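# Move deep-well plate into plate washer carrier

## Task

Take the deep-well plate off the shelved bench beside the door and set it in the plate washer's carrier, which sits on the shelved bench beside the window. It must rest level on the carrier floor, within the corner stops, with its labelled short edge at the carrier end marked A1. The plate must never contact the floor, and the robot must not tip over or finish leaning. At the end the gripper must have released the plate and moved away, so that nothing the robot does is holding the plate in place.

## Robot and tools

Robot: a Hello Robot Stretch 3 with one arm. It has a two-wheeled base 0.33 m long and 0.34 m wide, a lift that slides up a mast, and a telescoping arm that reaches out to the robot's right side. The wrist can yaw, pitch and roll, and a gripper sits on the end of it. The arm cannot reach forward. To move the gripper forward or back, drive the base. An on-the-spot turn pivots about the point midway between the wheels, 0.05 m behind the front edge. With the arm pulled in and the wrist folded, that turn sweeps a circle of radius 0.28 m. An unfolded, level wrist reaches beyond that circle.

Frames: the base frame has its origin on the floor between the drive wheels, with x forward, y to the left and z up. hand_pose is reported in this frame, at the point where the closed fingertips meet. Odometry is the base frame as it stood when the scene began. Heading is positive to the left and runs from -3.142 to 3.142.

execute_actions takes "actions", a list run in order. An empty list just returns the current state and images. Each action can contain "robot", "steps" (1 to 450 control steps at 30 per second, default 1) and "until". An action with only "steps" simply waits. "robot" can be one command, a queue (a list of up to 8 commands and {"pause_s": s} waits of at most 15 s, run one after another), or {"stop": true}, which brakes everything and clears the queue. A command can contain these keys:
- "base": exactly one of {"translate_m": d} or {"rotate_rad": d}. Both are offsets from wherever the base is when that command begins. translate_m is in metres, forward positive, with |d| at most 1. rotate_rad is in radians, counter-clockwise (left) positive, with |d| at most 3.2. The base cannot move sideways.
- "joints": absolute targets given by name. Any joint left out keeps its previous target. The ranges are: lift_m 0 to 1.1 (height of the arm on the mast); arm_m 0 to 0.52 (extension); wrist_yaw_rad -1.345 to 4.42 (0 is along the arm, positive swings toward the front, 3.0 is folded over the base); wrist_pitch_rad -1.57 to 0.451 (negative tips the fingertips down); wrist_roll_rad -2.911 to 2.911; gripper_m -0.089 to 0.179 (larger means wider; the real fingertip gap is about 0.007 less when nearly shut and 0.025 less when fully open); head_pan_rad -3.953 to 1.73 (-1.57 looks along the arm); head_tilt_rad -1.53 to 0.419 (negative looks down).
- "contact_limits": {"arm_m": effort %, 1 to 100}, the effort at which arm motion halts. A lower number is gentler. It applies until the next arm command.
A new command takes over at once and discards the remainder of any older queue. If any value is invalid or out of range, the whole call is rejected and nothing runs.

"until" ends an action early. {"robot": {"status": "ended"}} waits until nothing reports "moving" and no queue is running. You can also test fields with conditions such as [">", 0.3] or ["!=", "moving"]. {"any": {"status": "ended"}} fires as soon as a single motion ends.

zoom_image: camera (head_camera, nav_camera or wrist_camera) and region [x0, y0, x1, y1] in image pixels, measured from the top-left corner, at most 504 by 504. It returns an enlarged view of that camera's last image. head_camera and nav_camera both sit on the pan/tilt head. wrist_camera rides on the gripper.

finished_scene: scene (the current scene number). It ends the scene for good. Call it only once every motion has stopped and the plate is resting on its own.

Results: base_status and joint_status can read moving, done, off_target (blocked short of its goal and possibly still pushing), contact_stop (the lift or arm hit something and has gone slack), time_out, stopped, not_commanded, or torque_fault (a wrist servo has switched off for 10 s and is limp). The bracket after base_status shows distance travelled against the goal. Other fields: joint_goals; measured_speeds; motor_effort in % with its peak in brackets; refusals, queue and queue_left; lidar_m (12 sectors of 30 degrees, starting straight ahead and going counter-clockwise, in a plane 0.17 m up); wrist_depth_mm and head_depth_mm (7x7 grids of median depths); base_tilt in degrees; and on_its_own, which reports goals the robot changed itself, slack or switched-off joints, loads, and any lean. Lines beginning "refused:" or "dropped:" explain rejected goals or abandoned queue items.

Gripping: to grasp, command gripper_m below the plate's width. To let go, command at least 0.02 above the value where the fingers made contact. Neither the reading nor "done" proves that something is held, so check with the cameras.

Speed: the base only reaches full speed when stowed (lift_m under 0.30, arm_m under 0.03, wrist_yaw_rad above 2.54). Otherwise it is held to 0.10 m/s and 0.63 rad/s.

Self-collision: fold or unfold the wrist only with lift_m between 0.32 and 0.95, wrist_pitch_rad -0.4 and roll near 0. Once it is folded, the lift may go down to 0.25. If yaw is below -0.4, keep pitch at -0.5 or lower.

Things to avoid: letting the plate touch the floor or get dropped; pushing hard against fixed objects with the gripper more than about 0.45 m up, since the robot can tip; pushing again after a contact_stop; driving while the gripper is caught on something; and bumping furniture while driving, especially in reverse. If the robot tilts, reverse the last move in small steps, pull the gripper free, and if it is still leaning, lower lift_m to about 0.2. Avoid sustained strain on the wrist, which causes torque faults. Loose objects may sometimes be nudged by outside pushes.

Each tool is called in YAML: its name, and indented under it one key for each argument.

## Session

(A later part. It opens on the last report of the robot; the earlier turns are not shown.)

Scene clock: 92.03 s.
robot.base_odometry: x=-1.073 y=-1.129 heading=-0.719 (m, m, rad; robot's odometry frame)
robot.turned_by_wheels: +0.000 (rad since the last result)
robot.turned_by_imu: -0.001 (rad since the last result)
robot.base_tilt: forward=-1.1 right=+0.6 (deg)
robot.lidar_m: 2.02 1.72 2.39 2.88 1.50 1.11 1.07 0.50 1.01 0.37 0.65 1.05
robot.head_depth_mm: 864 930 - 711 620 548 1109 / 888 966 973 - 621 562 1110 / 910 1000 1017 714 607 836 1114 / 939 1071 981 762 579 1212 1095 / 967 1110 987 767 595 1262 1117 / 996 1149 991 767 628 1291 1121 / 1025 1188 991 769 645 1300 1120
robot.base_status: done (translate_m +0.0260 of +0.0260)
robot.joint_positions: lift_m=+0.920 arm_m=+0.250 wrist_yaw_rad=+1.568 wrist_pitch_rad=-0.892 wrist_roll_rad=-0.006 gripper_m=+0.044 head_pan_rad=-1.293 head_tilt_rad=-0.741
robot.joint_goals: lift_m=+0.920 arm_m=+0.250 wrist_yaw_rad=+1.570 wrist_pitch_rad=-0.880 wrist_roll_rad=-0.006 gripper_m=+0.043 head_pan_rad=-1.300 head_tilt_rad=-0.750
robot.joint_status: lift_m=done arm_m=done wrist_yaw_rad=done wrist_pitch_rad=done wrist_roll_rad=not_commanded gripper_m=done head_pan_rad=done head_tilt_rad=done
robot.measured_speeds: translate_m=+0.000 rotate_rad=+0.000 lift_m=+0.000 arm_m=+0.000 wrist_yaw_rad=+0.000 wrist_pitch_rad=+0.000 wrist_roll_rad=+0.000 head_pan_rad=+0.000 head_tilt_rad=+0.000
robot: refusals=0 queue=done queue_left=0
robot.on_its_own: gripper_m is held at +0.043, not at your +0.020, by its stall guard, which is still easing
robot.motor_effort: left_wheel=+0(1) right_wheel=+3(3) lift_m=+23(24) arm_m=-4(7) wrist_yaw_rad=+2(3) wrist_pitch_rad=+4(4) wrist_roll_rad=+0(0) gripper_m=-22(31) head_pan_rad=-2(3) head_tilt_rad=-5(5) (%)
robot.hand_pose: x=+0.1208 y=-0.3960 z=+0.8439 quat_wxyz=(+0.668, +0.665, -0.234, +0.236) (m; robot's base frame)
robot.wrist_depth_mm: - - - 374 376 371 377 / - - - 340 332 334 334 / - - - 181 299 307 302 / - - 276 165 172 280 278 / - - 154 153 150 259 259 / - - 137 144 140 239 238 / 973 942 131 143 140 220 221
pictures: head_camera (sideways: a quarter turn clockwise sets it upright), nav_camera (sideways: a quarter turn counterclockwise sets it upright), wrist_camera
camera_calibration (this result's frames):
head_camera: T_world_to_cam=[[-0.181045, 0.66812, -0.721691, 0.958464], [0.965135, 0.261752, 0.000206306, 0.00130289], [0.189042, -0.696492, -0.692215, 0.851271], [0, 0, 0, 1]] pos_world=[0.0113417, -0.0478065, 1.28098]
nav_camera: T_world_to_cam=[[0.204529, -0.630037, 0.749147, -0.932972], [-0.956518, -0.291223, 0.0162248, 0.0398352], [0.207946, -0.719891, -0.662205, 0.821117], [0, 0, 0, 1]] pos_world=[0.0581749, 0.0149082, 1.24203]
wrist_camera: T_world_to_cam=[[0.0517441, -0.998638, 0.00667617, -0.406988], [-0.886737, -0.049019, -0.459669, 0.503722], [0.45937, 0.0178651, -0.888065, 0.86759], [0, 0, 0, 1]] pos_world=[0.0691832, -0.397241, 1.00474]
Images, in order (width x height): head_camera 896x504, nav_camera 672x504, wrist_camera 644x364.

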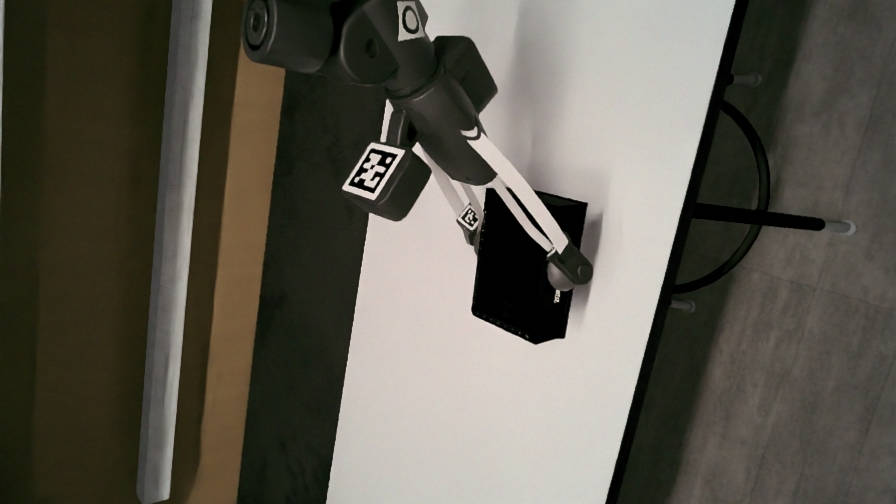

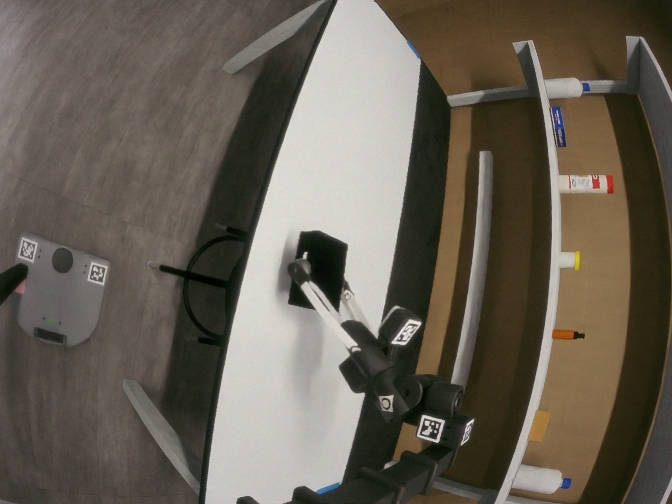

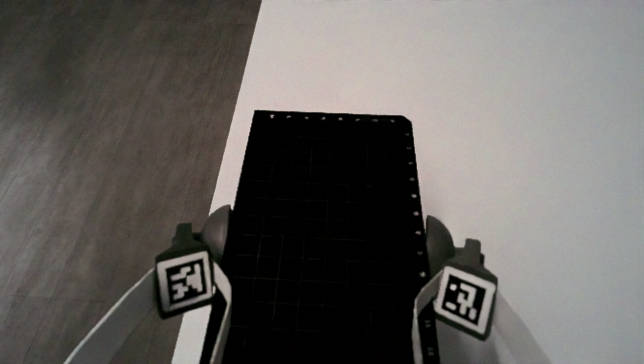

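execute_actions:
  actions: []

Scene clock: 93.13 s.
robot.base_odometry: x=-1.073 y=-1.129 heading=-0.719 (m, m, rad; robot's odometry frame)
robot.turned_by_wheels: +0.000 (rad since the last result)
robot.turned_by_imu: +0.000 (rad since the last result)
robot.base_tilt: forward=-1.1 right=+0.5 (deg)
robot.lidar_m: 2.02 1.72 2.39 2.88 1.50 1.11 1.07 0.50 1.01 0.37 0.65 1.05
robot.head_depth_mm: 864 932 - 711 620 548 1111 / 886 972 971 - 620 561 1110 / 914 996 1015 716 606 837 1114 / 940 1071 982 764 579 1208 1098 / 967 1110 985 765 595 1263 1118 / 995 1144 992 768 627 1293 1123 / 1026 1189 992 772 645 1298 1122
robot.base_status: done (translate_m +0.0260 of +0.0260)
robot.joint_positions: lift_m=+0.920 arm_m=+0.250 wrist_yaw_rad=+1.568 wrist_pitch_rad=-0.892 wrist_roll_rad=-0.006 gripper_m=+0.050 head_pan_rad=-1.293 head_tilt_rad=-0.741
robot.joint_goals: lift_m=+0.920 arm_m=+0.250 wrist_yaw_rad=+1.570 wrist_pitch_rad=-0.880 wrist_roll_rad=-0.006 gripper_m=+0.049 head_pan_rad=-1.300 head_tilt_rad=-0.750
robot.joint_status: lift_m=done arm_m=done wrist_yaw_rad=done wrist_pitch_rad=done wrist_roll_rad=not_commanded gripper_m=done head_pan_rad=done head_tilt_rad=done
robot.measured_speeds: translate_m=+0.000 rotate_rad=+0.000 lift_m=+0.000 arm_m=+0.000 wrist_yaw_rad=+0.000 wrist_pitch_rad=+0.000 wrist_roll_rad=+0.000 head_pan_rad=+0.000 head_tilt_rad=+0.000
robot: refusals=0 queue=done queue_left=0
robot.on_its_own: gripper_m is held at +0.049, not at your +0.020, by its stall guard, which is still easing
robot.motor_effort: left_wheel=-1(1) right_wheel=+2(3) lift_m=+24(24) arm_m=-5(5) wrist_yaw_rad=+2(3) wrist_pitch_rad=+4(4) wrist_roll_rad=+0(0) gripper_m=-7(22) head_pan_rad=-2(3) head_tilt_rad=-6(5) (%)
robot.hand_pose: x=+0.1208 y=-0.3960 z=+0.8439 quat_wxyz=(+0.668, +0.665, -0.234, +0.236) (m; robot's base frame)
robot.wrist_depth_mm: - - - 372 375 374 372 / - - - 340 337 334 337 / - - - 181 299 303 303 / - - 273 166 171 279 278 / - - 151 154 151 258 257 / - - 138 145 138 240 240 / 944 926 131 141 140 220 224
pictures: head_camera (sideways: a quarter turn clockwise sets it upright), nav_camera (sideways: a quarter turn counterclockwise sets it upright), wrist_camera
camera_calibration (this result's frames):
head_camera: T_world_to_cam=[[-0.181045, 0.66812, -0.721691, 0.958464], [0.965135, 0.261752, 0.000206305, 0.00130289], [0.189042, -0.696492, -0.692215, 0.851271], [0, 0, 0, 1]] pos_world=[0.0113417, -0.0478065, 1.28098]
nav_camera: T_world_to_cam=[[0.20453, -0.630037, 0.749147, -0.932972], [-0.956518, -0.291223, 0.0162248, 0.0398352], [0.207947, -0.71989, -0.662205, 0.821117], [0, 0, 0, 1]] pos_world=[0.0581749, 0.0149082, 1.24203]
wrist_camera: T_world_to_cam=[[0.0517444, -0.998638, 0.00667478, -0.406986], [-0.886749, -0.0490191, -0.459644, 0.503696], [0.459345, 0.0178652, -0.888078, 0.867603], [0, 0, 0, 1]] pos_world=[0.0691818, -0.397241, 1.00474]
Images, in order (width x height): head_camera 896x504, nav_camera 672x504, wrist_camera 644x364.

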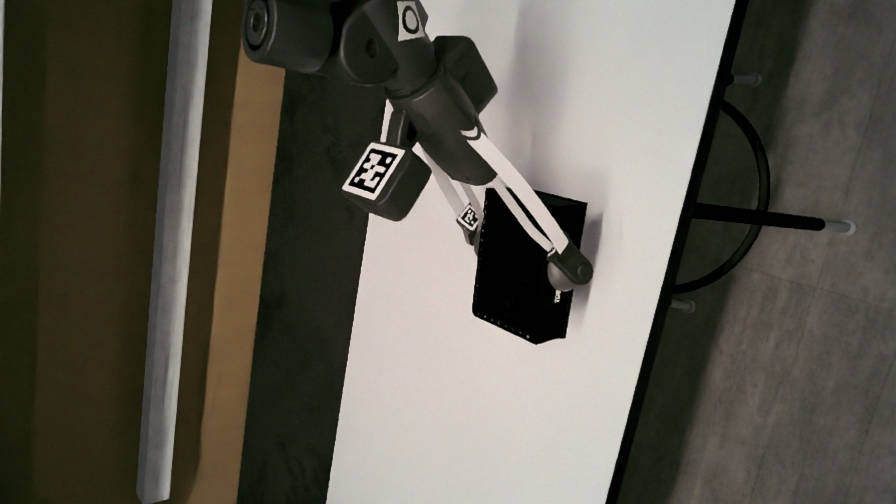

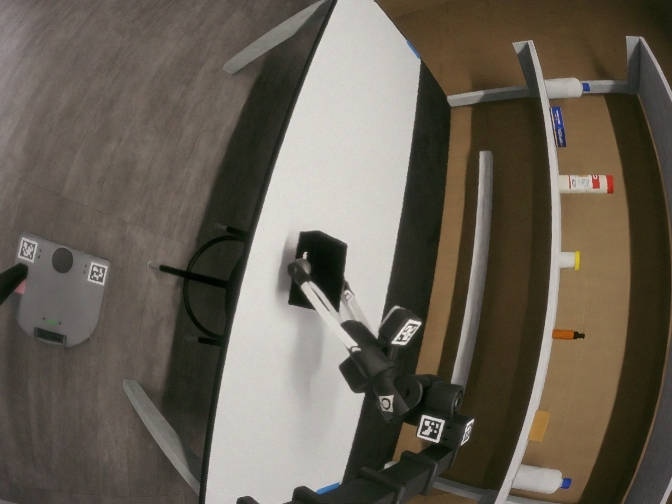

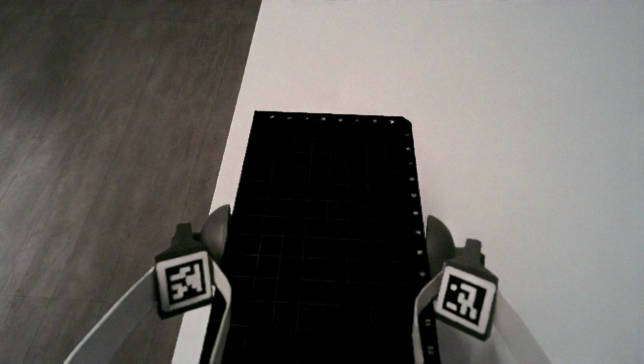

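execute_actions:
  actions:
    - {"robot":[{"joints":{"gripper_m":0.052}},{"joints":{"wrist_yaw_rad":2.58,"arm_m":0.15,"head_pan_rad":-0.9,"head_tilt_rad":-1.2}}],"steps":450,"until":{"robot":{"status":"ended"}}}

Scene clock: 102.00 s.
robot.base_odometry: x=-1.073 y=-1.129 heading=-0.719 (m, m, rad; robot's odometry frame)
robot.turned_by_wheels: +0.000 (rad since the last result)
robot.turned_by_imu: -0.001 (rad since the last result)
robot.base_tilt: forward=-1.1 right=+0.6 (deg)
robot.lidar_m: 2.02 1.72 2.39 2.88 1.51 1.11 1.07 0.50 1.01 0.37 0.65 1.06
robot.head_depth_mm: 711 642 600 554 1237 1154 1082 / 714 643 586 431 1217 1175 1072 / 712 646 595 431 442 - - / 715 646 612 1352 1234 1182 - / 718 648 1447 1345 1245 1163 1088 / 719 661 1479 1355 1252 1163 1086 / 722 1555 1455 1360 1256 1168 1089
robot.base_status: done (translate_m +0.0260 of +0.0260)
robot.joint_positions: lift_m=+0.920 arm_m=+0.150 wrist_yaw_rad=+2.577 wrist_pitch_rad=-0.892 wrist_roll_rad=-0.006 gripper_m=+0.053 head_pan_rad=-0.907 head_tilt_rad=-1.185
robot.joint_goals: lift_m=+0.920 arm_m=+0.150 wrist_yaw_rad=+2.580 wrist_pitch_rad=-0.880 wrist_roll_rad=-0.006 gripper_m=+0.052 head_pan_rad=-0.900 head_tilt_rad=-1.200
robot.joint_status: lift_m=done arm_m=done wrist_yaw_rad=done wrist_pitch_rad=done wrist_roll_rad=not_commanded gripper_m=done head_pan_rad=done head_tilt_rad=done
robot.measured_speeds: translate_m=+0.000 rotate_rad=+0.000 lift_m=+0.000 arm_m=+0.000 wrist_yaw_rad=+0.000 wrist_pitch_rad=+0.000 wrist_roll_rad=+0.000 head_pan_rad=+0.000 head_tilt_rad=+0.000
robot: refusals=0 queue=done queue_left=0
robot.motor_effort: left_wheel=+0(1) right_wheel=+3(3) lift_m=+24(24) arm_m=-5(4) wrist_yaw_rad=+3(5) wrist_pitch_rad=+4(4) wrist_roll_rad=+0(0) gripper_m=-19(20) head_pan_rad=+2(21) head_tilt_rad=-8(41) (%)
robot.hand_pose: x=+0.0548 y=-0.1753 z=+0.8439 quat_wxyz=(+0.471, +0.696, +0.117, +0.530) (m; robot's base frame)
robot.wrist_depth_mm: - - - - - - - / - - - - - - - / - - - 182 - - - / - - - 165 173 - - / - - 148 155 151 - - / - - 138 145 138 997 - / 967 915 126 136 140 893 967
pictures: head_camera (sideways: a quarter turn clockwise sets it upright), nav_camera (sideways: a quarter turn counterclockwise sets it upright), wrist_camera
camera_calibration (this result's frames):
head_camera: T_world_to_cam=[[-0.569079, 0.742111, -0.354147, 0.482013], [0.79475, 0.606914, -0.00530054, 0.00951005], [0.211003, -0.284475, -0.935175, 1.16697], [0, 0, 0, 1]] pos_world=[0.0205119, -0.0315073, 1.26207]
nav_camera: T_world_to_cam=[[0.585565, -0.70959, 0.391912, -0.469882], [-0.773152, -0.634183, 0.00694013, 0.0508111], [0.24362, -0.307072, -0.919976, 1.15602], [0, 0, 0, 1]] pos_world=[0.0328006, 0.0537822, 1.24731]
wrist_camera: T_world_to_cam=[[0.873185, -0.487343, 0.0066745, -0.138572], [-0.430158, -0.777019, -0.45957, 0.303305], [0.229155, 0.398419, -0.888116, 0.973312], [0, 0, 0, 1]] pos_world=[0.0284288, -0.219644, 1.00473]
Images, in order (width x height): head_camera 896x504, nav_camera 672x504, wrist_camera 644x364.

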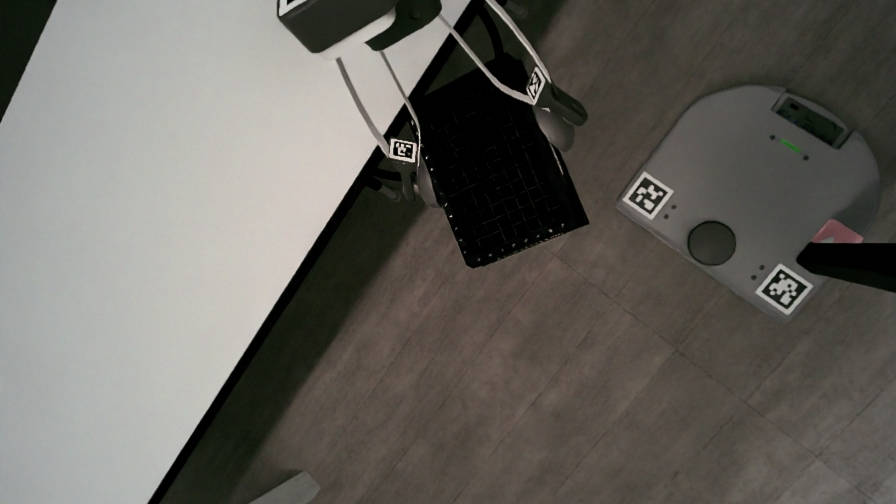

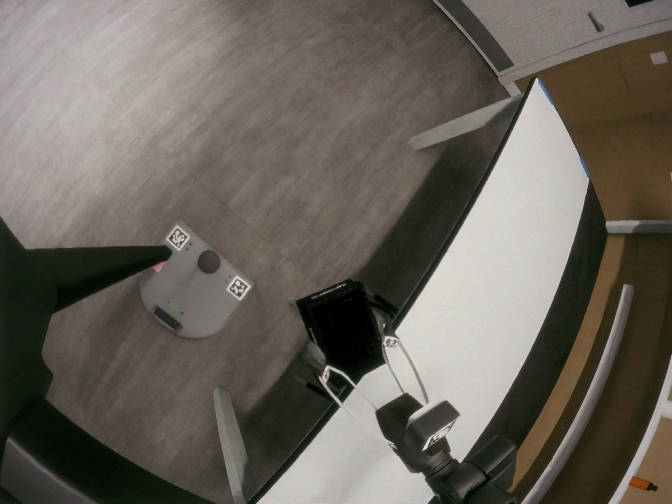

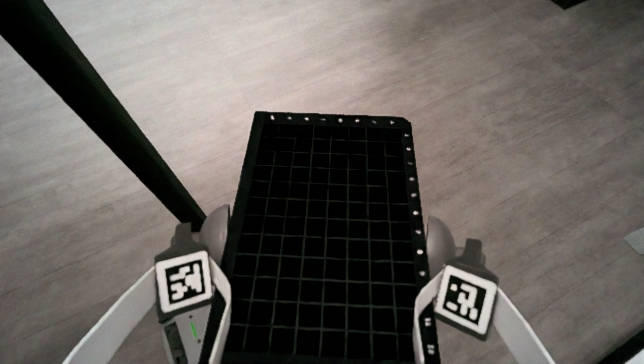

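execute_actions:
  actions:
    - {"robot":[{"joints":{"arm_m":0.02}},{"base":{"rotate_rad":1.439},"joints":{"lift_m":0.4,"wrist_pitch_rad":-0.6,"head_pan_rad":-0.3,"head_tilt_rad":-1.3}}],"steps":450,"until":{"robot":{"status":"ended"}}}

Scene clock: 111.73 s.
robot.base_odometry: x=-1.073 y=-1.129 heading=+0.720 (m, m, rad; robot's odometry frame)
robot.turned_by_wheels: +1.439 (rad since the last result)
robot.turned_by_imu: +1.448 (rad since the last result)
robot.base_tilt: forward=-1.1 right=+0.5 (deg)
robot.lidar_m: 2.88 1.75 1.16 1.07 1.69 0.50 0.59 0.37 1.24 1.05 1.72 2.07
robot.head_depth_mm: 1572 1468 1376 1296 1233 1149 1101 / 1577 1468 1380 1298 1245 1179 1099 / 1572 1476 1383 1296 1237 - 1109 / 1575 1465 1381 1300 881 - - / 1577 1480 1389 1302 1225 - - / 1583 1475 1386 1305 1237 1171 - / 1591 1484 1388 1308 1228 1170 1117
robot.base_status: done (rotate_rad +1.4389 of +1.4390)
robot.joint_positions: lift_m=+0.400 arm_m=+0.020 wrist_yaw_rad=+2.578 wrist_pitch_rad=-0.622 wrist_roll_rad=-0.006 gripper_m=+0.053 head_pan_rad=-0.307 head_tilt_rad=-1.285
robot.joint_goals: lift_m=+0.400 arm_m=+0.020 wrist_yaw_rad=+2.580 wrist_pitch_rad=-0.600 wrist_roll_rad=-0.006 gripper_m=+0.052 head_pan_rad=-0.300 head_tilt_rad=-1.300
robot.joint_status: lift_m=done arm_m=done wrist_yaw_rad=done wrist_pitch_rad=done wrist_roll_rad=not_commanded gripper_m=done head_pan_rad=done head_tilt_rad=done
robot.measured_speeds: translate_m=+0.000 rotate_rad=+0.000 lift_m=+0.000 arm_m=+0.000 wrist_yaw_rad=+0.000 wrist_pitch_rad=+0.000 wrist_roll_rad=+0.000 head_pan_rad=+0.000 head_tilt_rad=+0.000
robot: refusals=0 queue=done queue_left=0
robot.motor_effort: left_wheel=-1(5) right_wheel=+3(8) lift_m=+16(23) arm_m=-5(4) wrist_yaw_rad=+2(2) wrist_pitch_rad=+8(9) wrist_roll_rad=+0(0) gripper_m=-19(18) head_pan_rad=+3(26) head_tilt_rad=-10(22) (%)
robot.hand_pose: x=+0.0825 y=-0.0012 z=+0.3700 quat_wxyz=(+0.395, +0.705, +0.022, +0.589) (m; robot's base frame)
robot.wrist_depth_mm: - - - - - - - / - - - - - - - / 865 867 837 183 847 890 883 / 732 728 713 166 172 761 738 / - 650 150 156 151 639 649 / - - 138 145 138 568 575 / 512 - 126 135 141 506 512
pictures: head_camera (sideways: a quarter turn clockwise sets it upright), nav_camera (sideways: a quarter turn counterclockwise sets it upright), wrist_camera
camera_calibration (this result's frames):
head_camera: T_world_to_cam=[[-0.917783, 0.300317, -0.259778, 0.361242], [0.312629, 0.949853, -0.00642501, 0.0139142], [0.244821, -0.0871109, -0.965647, 1.20631], [0, 0, 0, 1]] pos_world=[0.0318623, -0.016621, 1.2588]
nav_camera: T_world_to_cam=[[0.916663, -0.265321, 0.298888, -0.35075], [-0.279414, -0.96016, 0.00461097, 0.0508323], [0.285757, -0.0877403, -0.954277, 1.2003], [0, 0, 0, 1]] pos_world=[-0.00727224, 0.0610608, 1.25002]
wrist_camera: T_world_to_cam=[[0.871498, -0.489944, 0.0211282, -0.0800043], [-0.347098, -0.646697, -0.679196, 0.30727], [0.346431, 0.584584, -0.733653, 0.410183], [0, 0, 0, 1]] pos_world=[0.0342759, -0.0802739, 0.511319]
Images, in order (width x height): head_camera 896x504, nav_camera 672x504, wrist_camera 644x364.

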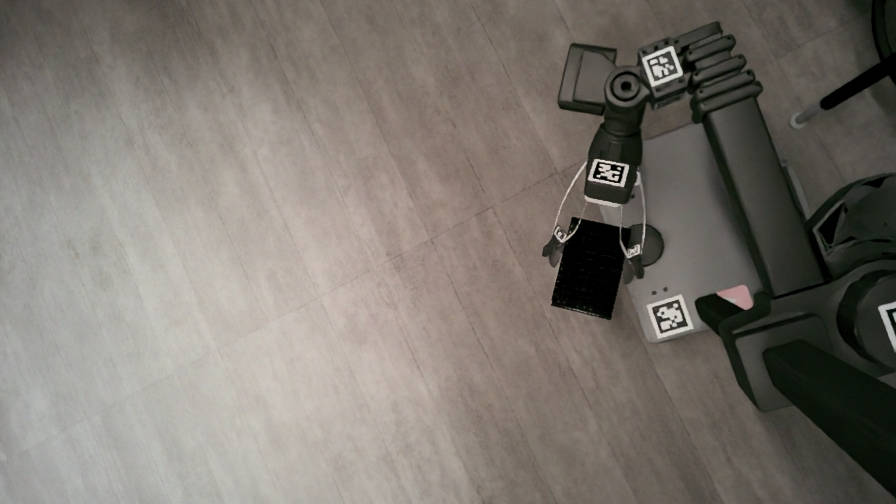

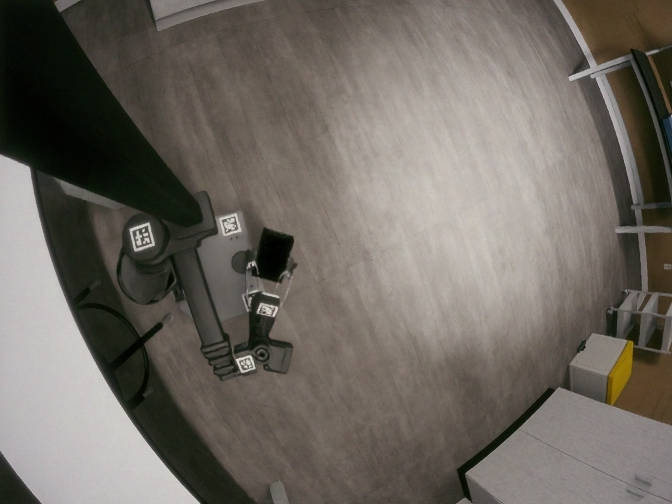

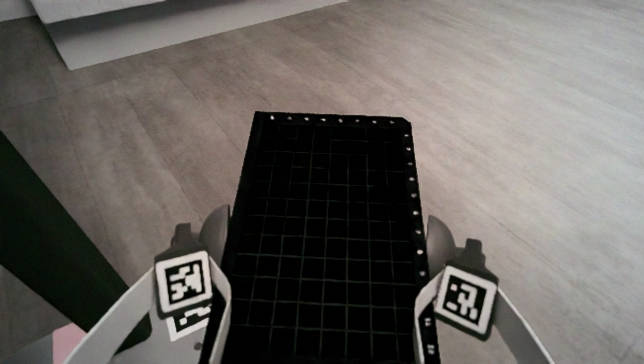

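execute_actions:
  actions:
    - {"robot":[{"joints":{"lift_m":0.294,"head_pan_rad":0.1,"head_tilt_rad":-0.6}},{"base":{"translate_m":1.0}},{"base":{"translate_m":1.0}}],"steps":450,"until":{"robot":{"status":"ended"}}}
    - {"robot":{"base":{"translate_m":0.5},"joints":{"lift_m":1.0}},"steps":450,"until":{"robot":{"status":"ended"}}}

Scene clock: 132.00 s.
robot.base_odometry: x=+0.807 y=+0.519 heading=+0.720 (m, m, rad; robot's odometry frame)
robot.turned_by_wheels: +0.000 (rad since the last result)
robot.turned_by_imu: +0.016 (rad since the last result)
robot.base_tilt: forward=-1.2 right=+0.5 (deg)
robot.lidar_m: 1.04 1.06 0.76 1.97 1.59 1.76 2.85 2.14 1.45 1.29 0.83 1.13
robot.head_depth_mm: 927 1059 1155 901 700 600 1165 / 800 1063 679 718 596 588 1166 / 924 1061 675 703 580 590 1171 / 757 1057 674 678 582 575 1173 / 904 1056 673 705 601 579 1180 / 871 1052 688 721 604 576 1179 / 900 1048 1162 923 713 596 1183
robot.base_status: done (translate_m +0.5000 of +0.5000)
robot.joint_positions: lift_m=+1.000 arm_m=+0.020 wrist_yaw_rad=+2.578 wrist_pitch_rad=-0.621 wrist_roll_rad=-0.006 gripper_m=+0.053 head_pan_rad=+0.093 head_tilt_rad=-0.605
robot.joint_goals: lift_m=+1.000 arm_m=+0.020 wrist_yaw_rad=+2.580 wrist_pitch_rad=-0.600 wrist_roll_rad=-0.006 gripper_m=+0.052 head_pan_rad=+0.100 head_tilt_rad=-0.600
robot.joint_status: lift_m=done arm_m=done wrist_yaw_rad=done wrist_pitch_rad=done wrist_roll_rad=not_commanded gripper_m=done head_pan_rad=done head_tilt_rad=done
robot.measured_speeds: translate_m=+0.000 rotate_rad=+0.000 lift_m=+0.000 arm_m=+0.000 wrist_yaw_rad=+0.000 wrist_pitch_rad=+0.000 wrist_roll_rad=+0.000 head_pan_rad=+0.000 head_tilt_rad=+0.000
robot: refusals=0 queue=done queue_left=0
robot.motor_effort: left_wheel=-1(6) right_wheel=+3(11) lift_m=+24(25) arm_m=-5(5) wrist_yaw_rad=+2(2) wrist_pitch_rad=+7(8) wrist_roll_rad=+0(0) gripper_m=-19(18) head_pan_rad=+2(22) head_tilt_rad=+2(41) (%)
robot.hand_pose: x=+0.0825 y=-0.0011 z=+0.9697 quat_wxyz=(+0.395, +0.705, +0.022, +0.589) (m; robot's base frame)
robot.wrist_depth_mm: - - - 920 909 922 506 / - - - 742 709 586 525 / - - - 182 521 469 431 / - - - 166 172 459 386 / - - 148 155 151 458 396 / - - 138 144 138 - 388 / - - 132 135 142 - -
pictures: head_camera (sideways: a quarter turn clockwise sets it upright), nav_camera (sideways: a quarter turn counterclockwise sets it upright), wrist_camera
camera_calibration (this result's frames):
head_camera: T_world_to_cam=[[-0.586209, -0.0456712, -0.808871, 1.07457], [-0.0803278, 0.996767, 0.00193525, 0.00542914], [0.806168, 0.0661093, -0.587982, 0.711921], [0, 0, 0, 1]] pos_world=[0.0564317, -0.00339928, 1.28778]
nav_camera: T_world_to_cam=[[0.549654, 0.0754258, 0.83198, -1.04306], [0.108379, -0.993937, 0.0185071, 0.030365], [0.828332, 0.0799967, -0.554496, 0.677215], [0, 0, 0, 1]] pos_world=[0.00907069, 0.0546793, 1.24275]
wrist_camera: T_world_to_cam=[[0.871599, -0.489762, 0.0211673, -0.0926811], [-0.346679, -0.646341, -0.679748, 0.715134], [0.346596, 0.58513, -0.73314, 0.849503], [0, 0, 0, 1]] pos_world=[0.034268, -0.080241, 1.11088]
Images, in order (width x height): head_camera 896x504, nav_camera 672x504, wrist_camera 644x364.

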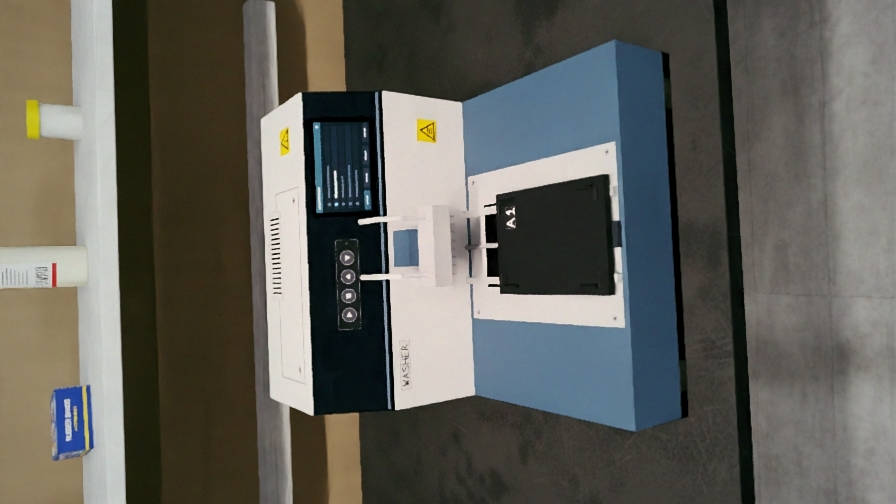

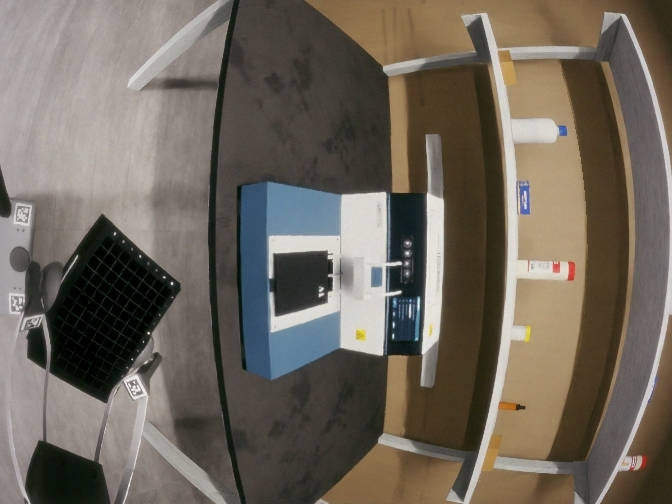

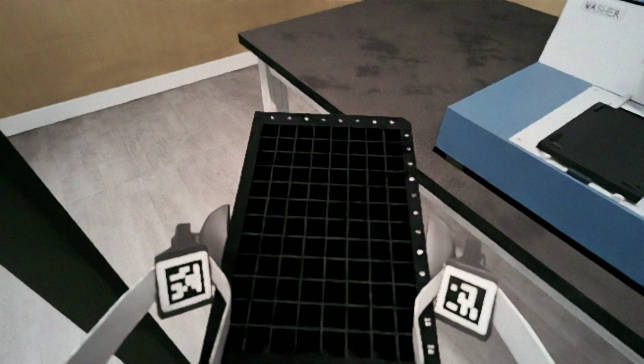

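zoom_image:
  camera: "head_camera"
  region: [460,140,640,330]

Region (460, 140, 640, 330) of head_camera's 896x504 image, scaled by 2.653, with more detail than that image has; it fills the left 477 columns of this view, and the rest is white.

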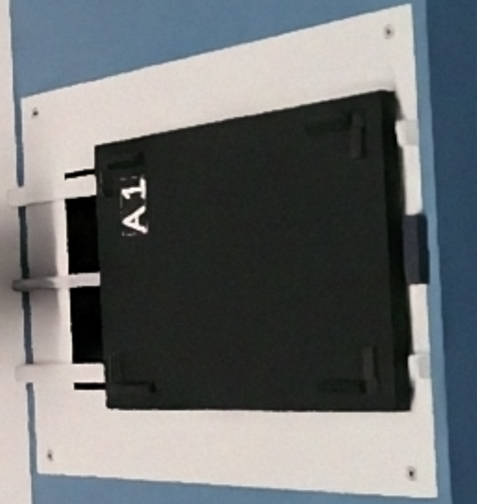

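execute_actions:
  actions:
    - {"robot":[{"base":{"rotate_rad":1.709},"joints":{"wrist_yaw_rad":0,"wrist_pitch_rad":-0.88,"head_pan_rad":-1.6,"head_tilt_rad":-0.75}},{"base":{"translate_m":-0.03},"joints":{"arm_m":0.08,"lift_m":0.985}}],"steps":450,"until":{"robot":{"status":"ended"}}}

Scene clock: 143.33 s.
robot.base_odometry: x=+0.830 y=+0.500 heading=+2.429 (m, m, rad; robot's odometry frame)
robot.turned_by_wheels: +1.709 (rad since the last result)
robot.turned_by_imu: +1.720 (rad since the last result)
robot.base_tilt: forward=-1.1 right=+0.6 (deg)
robot.lidar_m: 2.01 1.56 2.03 2.90 1.81 1.36 1.27 0.80 1.08 1.04 1.08 0.79
robot.head_depth_mm: 970 1008 - - 613 1279 1110 / 973 998 - - 608 1279 1112 / 972 670 - - 601 1285 1114 / 969 672 654 522 595 1288 1118 / 970 678 682 650 596 1291 1119 / 970 681 679 651 590 1294 1124 / 971 1062 996 772 630 1297 1124
robot.base_status: done (translate_m -0.0300 of -0.0300)
robot.joint_positions: lift_m=+0.985 arm_m=+0.080 wrist_yaw_rad=+0.002 wrist_pitch_rad=-0.893 wrist_roll_rad=-0.006 gripper_m=+0.053 head_pan_rad=-1.593 head_tilt_rad=-0.741
robot.joint_goals: lift_m=+0.985 arm_m=+0.080 wrist_yaw_rad=+0.000 wrist_pitch_rad=-0.880 wrist_roll_rad=-0.006 gripper_m=+0.052 head_pan_rad=-1.600 head_tilt_rad=-0.750
robot.joint_status: lift_m=done arm_m=done wrist_yaw_rad=done wrist_pitch_rad=done wrist_roll_rad=not_commanded gripper_m=done head_pan_rad=done head_tilt_rad=done
robot.measured_speeds: translate_m=+0.000 rotate_rad=+0.000 lift_m=+0.000 arm_m=+0.000 wrist_yaw_rad=+0.000 wrist_pitch_rad=+0.000 wrist_roll_rad=+0.000 head_pan_rad=+0.000 head_tilt_rad=+0.000
robot: refusals=0 queue=done queue_left=0
robot.motor_effort: left_wheel=-1(6) right_wheel=+2(8) lift_m=+16(24) arm_m=+3(4) wrist_yaw_rad=-2(3) wrist_pitch_rad=+5(7) wrist_roll_rad=+0(0) gripper_m=-19(19) head_pan_rad=-2(30) head_tilt_rad=-6(22) (%)
robot.hand_pose: x=-0.0214 y=-0.3665 z=+0.9092 quat_wxyz=(+0.640, +0.307, -0.635, -0.304) (m; robot's base frame)
robot.wrist_depth_mm: 477 458 350 352 350 460 473 / 426 324 315 296 313 328 420 / 392 290 278 182 281 289 390 / 353 265 253 167 172 262 360 / 333 304 148 156 151 252 330 / 318 312 138 144 138 305 306 / - - 133 135 140 999 795
pictures: head_camera (sideways: a quarter turn clockwise sets it upright), nav_camera (sideways: a quarter turn counterclockwise sets it upright), wrist_camera
camera_calibration (this result's frames):
head_camera: T_world_to_cam=[[0.0243757, 0.691536, -0.721931, 0.957523], [0.999387, -0.035007, 0.00021072, 0.0010882], [-0.0251269, -0.721493, -0.691966, 0.852253], [0, 0, 0, 1]] pos_world=[-0.00301332, -0.0472289, 1.28099]
nav_camera: T_world_to_cam=[[0.00930984, -0.66208, 0.749376, -0.932079], [-0.999859, 0.00431155, 0.016231, 0.0400915], [-0.0139772, -0.749421, -0.661946, 0.822134], [0, 0, 0, 1]] pos_world=[0.0602545, -0.00115946, 1.24204]
wrist_camera: T_world_to_cam=[[-0.998369, -0.0567122, 0.00661094, -0.0477854], [-0.0534259, 0.887064, -0.458545, 0.769004], [0.0201408, -0.45815, -0.888647, 0.807069], [0, 0, 0, 1]] pos_world=[-0.0228778, -0.315107, 1.07014]
Images, in order (width x height): head_camera 896x504, nav_camera 672x504, wrist_camera 644x364.

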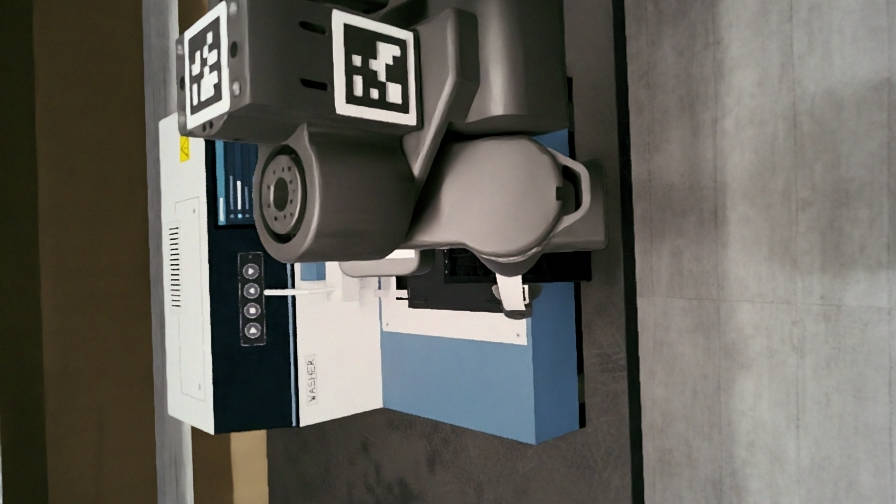

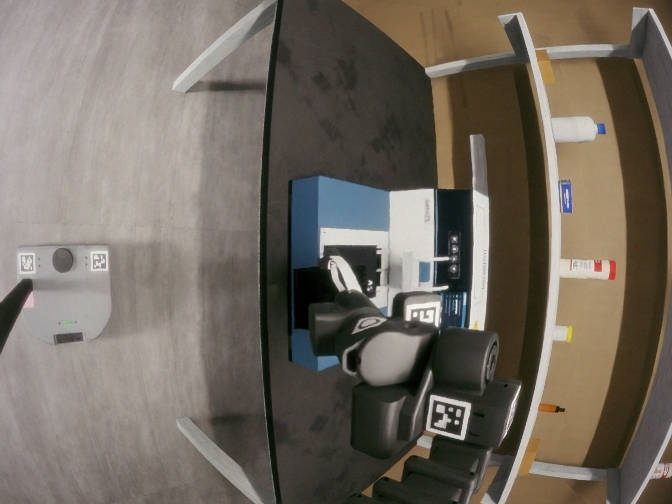

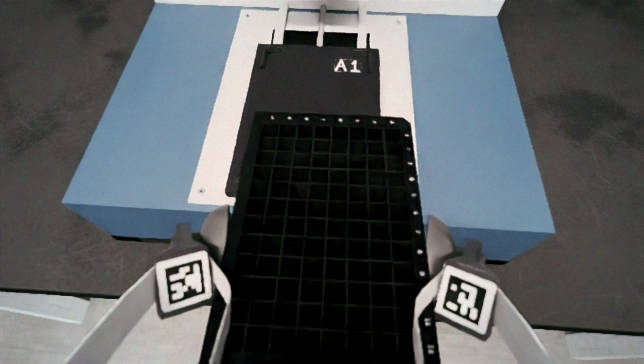

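execute_actions:
  actions:
    - {"robot":[{"base":{"translate_m":0.016},"joints":{"arm_m":0.185,"lift_m":0.975}}],"steps":450,"until":{"robot":{"status":"ended"}}}

zoom_image:
  camera: "wrist_camera"
  region: [190,60,470,260]

Scene clock: 148.60 s.
robot.base_odometry: x=+0.818 y=+0.510 heading=+2.429 (m, m, rad; robot's odometry frame)
robot.turned_by_wheels: +0.000 (rad since the last result)
robot.turned_by_imu: -0.001 (rad since the last result)
robot.base_tilt: forward=-1.2 right=+0.6 (deg)
robot.lidar_m: 1.99 1.55 2.00 2.86 1.83 1.38 1.28 0.82 1.08 1.04 1.08 0.78
robot.head_depth_mm: 974 - 932 757 621 1281 1111 / 974 - - 632 605 1281 1111 / 970 - - 605 602 1288 1113 / 969 847 - 533 598 1284 1117 / 970 676 682 640 594 1288 1123 / 971 722 697 673 593 1292 1119 / 965 1064 997 772 630 1291 1123
robot.base_status: done (translate_m +0.0160 of +0.0160)
robot.joint_positions: lift_m=+0.975 arm_m=+0.185 wrist_yaw_rad=+0.001 wrist_pitch_rad=-0.893 wrist_roll_rad=-0.006 gripper_m=+0.053 head_pan_rad=-1.593 head_tilt_rad=-0.741
robot.joint_goals: lift_m=+0.975 arm_m=+0.185 wrist_yaw_rad=+0.000 wrist_pitch_rad=-0.880 wrist_roll_rad=-0.006 gripper_m=+0.052 head_pan_rad=-1.600 head_tilt_rad=-0.750
robot.joint_status: lift_m=done arm_m=done wrist_yaw_rad=done wrist_pitch_rad=done wrist_roll_rad=not_commanded gripper_m=done head_pan_rad=done head_tilt_rad=done
robot.measured_speeds: translate_m=+0.000 rotate_rad=+0.000 lift_m=+0.000 arm_m=+0.000 wrist_yaw_rad=+0.000 wrist_pitch_rad=+0.000 wrist_roll_rad=+0.000 head_pan_rad=+0.000 head_tilt_rad=+0.000
robot: refusals=0 queue=done queue_left=0
robot.motor_effort: left_wheel=-1(3) right_wheel=+3(9) lift_m=+15(15) arm_m=+3(4) wrist_yaw_rad=-2(1) wrist_pitch_rad=+5(4) wrist_roll_rad=+0(0) gripper_m=-19(18) head_pan_rad=-4(3) head_tilt_rad=-5(5) (%)
robot.hand_pose: x=-0.0214 y=-0.4715 z=+0.8992 quat_wxyz=(+0.640, +0.307, -0.635, -0.304) (m; robot's base frame)
robot.wrist_depth_mm: 455 270 259 196 239 250 444 / 414 299 299 295 290 289 407 / 380 275 271 183 269 273 377 / 344 252 245 166 173 252 340 / 308 233 149 155 151 232 308 / 219 218 138 145 138 214 217 / 202 200 132 135 140 199 202
pictures: head_camera (sideways: a quarter turn clockwise sets it upright), nav_camera (sideways: a quarter turn counterclockwise sets it upright), wrist_camera
camera_calibration (this result's frames):
head_camera: T_world_to_cam=[[0.0243991, 0.691574, -0.721893, 0.957474], [0.999386, -0.0350397, 0.000210029, 0.00108911], [-0.0251496, -0.721455, -0.692005, 0.852304], [0, 0, 0, 1]] pos_world=[-0.00301484, -0.0472275, 1.28099]
nav_camera: T_world_to_cam=[[0.00928731, -0.662121, 0.74934, -0.932032], [-0.999859, 0.00434333, 0.01623, 0.0400928], [-0.0140009, -0.749385, -0.661987, 0.822187], [0, 0, 0, 1]] pos_world=[0.0602545, -0.00115799, 1.24203]
wrist_camera: T_world_to_cam=[[-0.998385, -0.0564186, 0.0065999, -0.0535657], [-0.053164, 0.88717, -0.458369, 0.85741], [0.0200053, -0.45798, -0.888737, 0.750229], [0, 0, 0, 1]] pos_world=[-0.0229045, -0.420101, 1.06012]
Images, in order (width x height): head_camera 896x504, nav_camera 672x504, wrist_camera 644x364.

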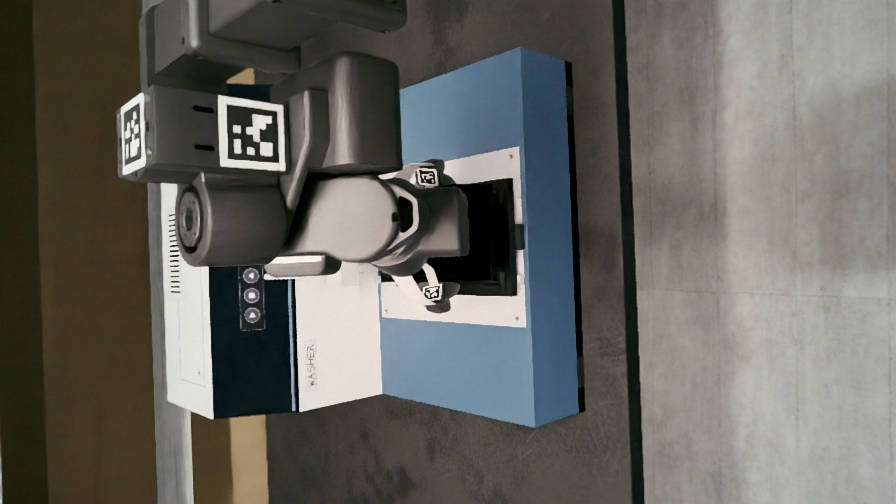

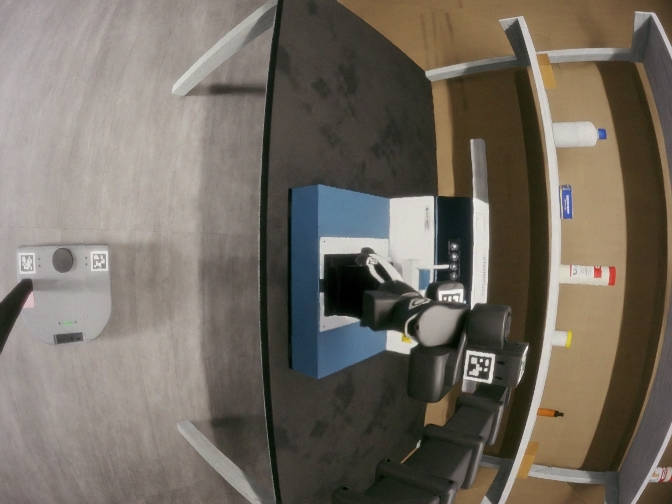

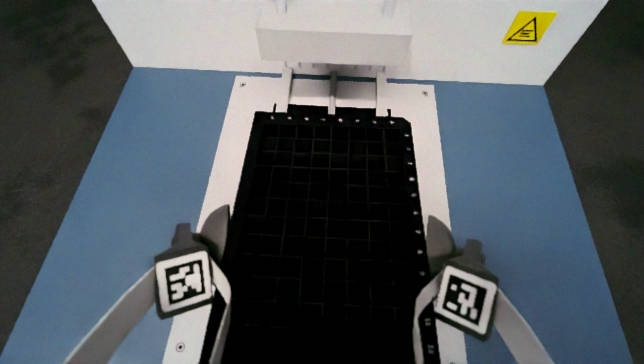

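Region (190, 60, 470, 260) of wrist_camera's 644x364 image, scaled by 1.800; it fills the top 360 rows of this view, and the rest is white.

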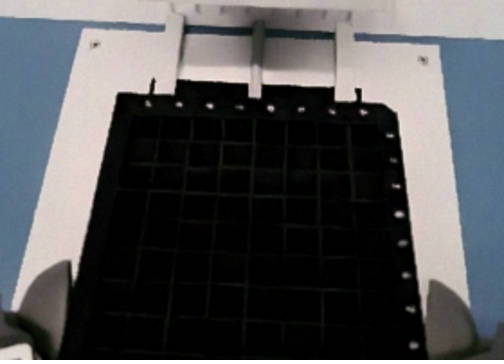

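execute_actions:
  actions:
    - {"robot":[{"joints":{"arm_m":0.207,"lift_m":0.966,"head_tilt_rad":-0.8}}],"steps":450,"until":{"robot":{"status":"ended"}}}

zoom_image:
  camera: "head_camera"
  region: [340,140,520,330]

zoom_image:
  camera: "wrist_camera"
  region: [190,60,470,260]

Scene clock: 152.83 s.
robot.base_odometry: x=+0.818 y=+0.510 heading=+2.429 (m, m, rad; robot's odometry frame)
robot.turned_by_wheels: +0.000 (rad since the last result)
robot.turned_by_imu: -0.001 (rad since the last result)
robot.base_tilt: forward=-1.2 right=+0.6 (deg)
robot.lidar_m: 1.99 1.55 2.00 2.86 1.83 1.38 1.28 0.82 1.08 1.04 1.08 0.77
robot.head_depth_mm: 965 - 880 717 643 1250 1095 / 964 - 710 610 615 1256 1095 / 963 - - 582 616 1257 1106 / 963 647 - 572 618 1260 1103 / 962 640 694 605 616 1261 1103 / 964 644 719 634 613 1265 1106 / 968 1102 916 732 638 1274 1110
robot.base_status: done (translate_m +0.0160 of +0.0160)
robot.joint_positions: lift_m=+0.966 arm_m=+0.207 wrist_yaw_rad=+0.001 wrist_pitch_rad=-0.893 wrist_roll_rad=-0.006 gripper_m=+0.053 head_pan_rad=-1.593 head_tilt_rad=-0.790
robot.joint_goals: lift_m=+0.966 arm_m=+0.207 wrist_yaw_rad=+0.000 wrist_pitch_rad=-0.880 wrist_roll_rad=-0.006 gripper_m=+0.052 head_pan_rad=-1.600 head_tilt_rad=-0.800
robot.joint_status: lift_m=done arm_m=done wrist_yaw_rad=done wrist_pitch_rad=done wrist_roll_rad=not_commanded gripper_m=done head_pan_rad=done head_tilt_rad=done
robot.measured_speeds: translate_m=+0.000 rotate_rad=+0.000 lift_m=+0.000 arm_m=+0.000 wrist_yaw_rad=+0.000 wrist_pitch_rad=+0.000 wrist_roll_rad=+0.000 head_pan_rad=+0.000 head_tilt_rad=+0.000
robot: refusals=0 queue=done queue_left=0
robot.motor_effort: left_wheel=-1(1) right_wheel=+3(3) lift_m=+15(15) arm_m=+2(3) wrist_yaw_rad=-1(1) wrist_pitch_rad=+5(4) wrist_roll_rad=+0(0) gripper_m=-18(19) head_pan_rad=-3(3) head_tilt_rad=-6(14) (%)
robot.hand_pose: x=-0.0214 y=-0.4935 z=+0.8902 quat_wxyz=(+0.640, +0.307, -0.635, -0.304) (m; robot's base frame)
robot.wrist_depth_mm: 442 245 233 177 216 226 227 / 406 283 277 191 264 265 394 / 365 265 258 182 259 264 358 / 333 243 235 166 172 241 328 / 229 223 148 155 151 222 230 / 207 210 138 145 138 208 209 / 193 193 132 135 140 190 194
pictures: head_camera (sideways: a quarter turn clockwise sets it upright), nav_camera (sideways: a quarter turn counterclockwise sets it upright), wrist_camera
camera_calibration (this result's frames):
head_camera: T_world_to_cam=[[0.0251697, 0.726152, -0.687073, 0.912093], [0.999386, -0.0350346, -0.000416592, 0.00190489], [-0.0243738, -0.686641, -0.726588, 0.897278], [0, 0, 0, 1]] pos_world=[-0.00299069, -0.0461438, 1.27863]
nav_camera: T_world_to_cam=[[0.00848596, -0.698081, 0.715968, -0.888535], [-0.999876, 0.00356879, 0.0153306, 0.0412649], [-0.0132571, -0.71601, -0.697964, 0.868977], [0, 0, 0, 1]] pos_world=[0.06032, 0.00177955, 1.24205]
wrist_camera: T_world_to_cam=[[-0.998385, -0.0564189, 0.00659722, -0.0547446], [-0.053164, 0.887193, -0.458326, 0.872758], [0.0200052, -0.457936, -0.88876, 0.732188], [0, 0, 0, 1]] pos_world=[-0.0229045, -0.442097, 1.05111]
Images, in order (width x height): head_camera 896x504, nav_camera 672x504, wrist_camera 644x364.

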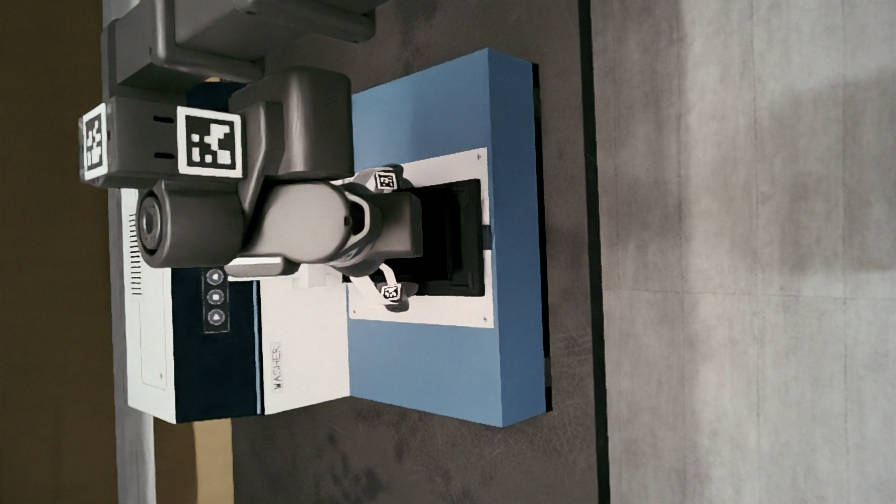

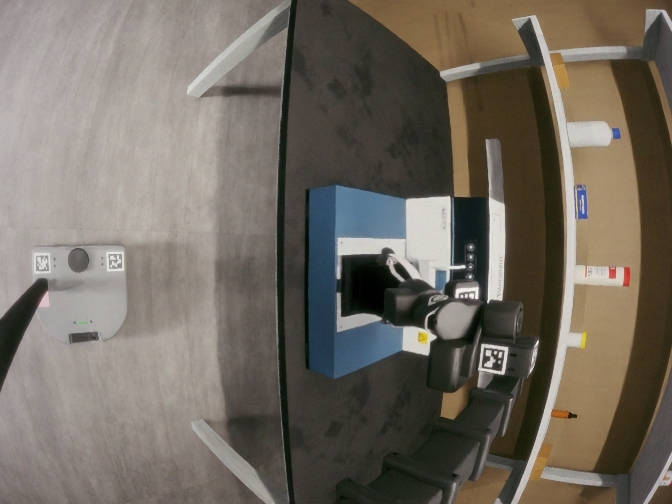

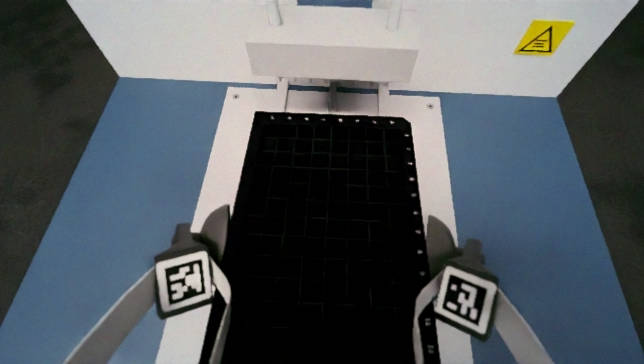

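Region (340, 140, 520, 330) of head_camera's 896x504 image, scaled by 2.653, with more detail than that image has; it fills the left 477 columns of this view, and the rest is white.

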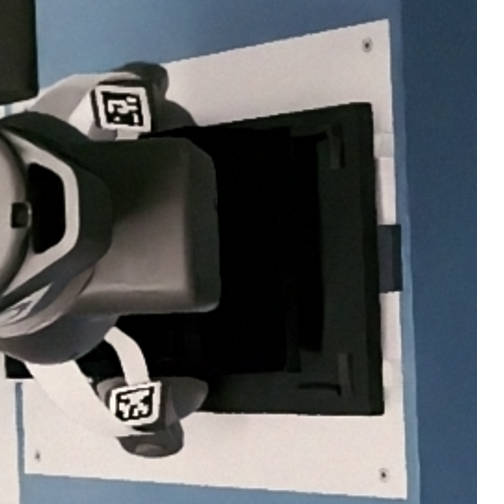

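Region (190, 60, 470, 260) of wrist_camera's 644x364 image, scaled by 1.800; it fills the top 360 rows of this view, and the rest is white.

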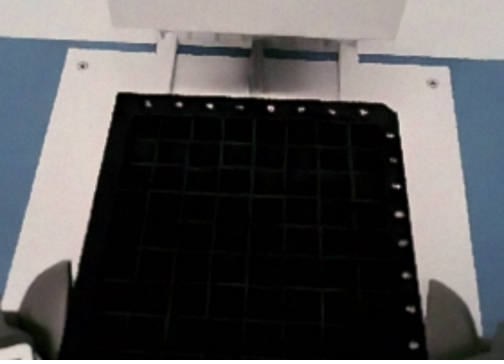

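zoom_image:
  camera: "head_camera"
  region: [420,240,500,310]

zoom_image:
  camera: "nav_camera"
  region: [325,225,445,335]

Region (420, 240, 500, 310) of head_camera's 896x504 image, scaled by 6.300, with more detail than that image has; it fills the top 441 rows of this view, and the rest is white.

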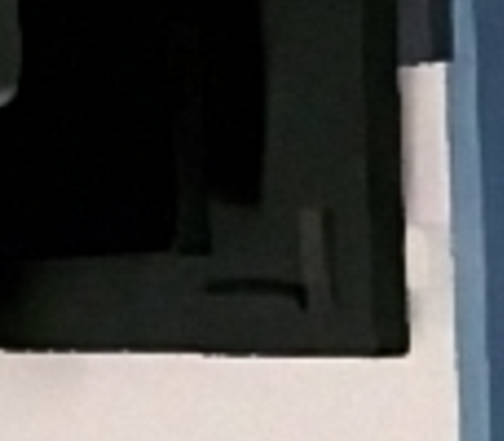

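Region (325, 225, 445, 335) of nav_camera's 672x504 image, scaled by 4.200, with more detail than that image has; it fills the top 462 rows of this view, and the rest is white.

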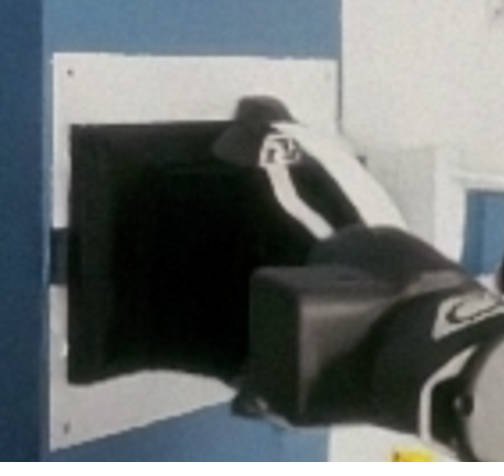

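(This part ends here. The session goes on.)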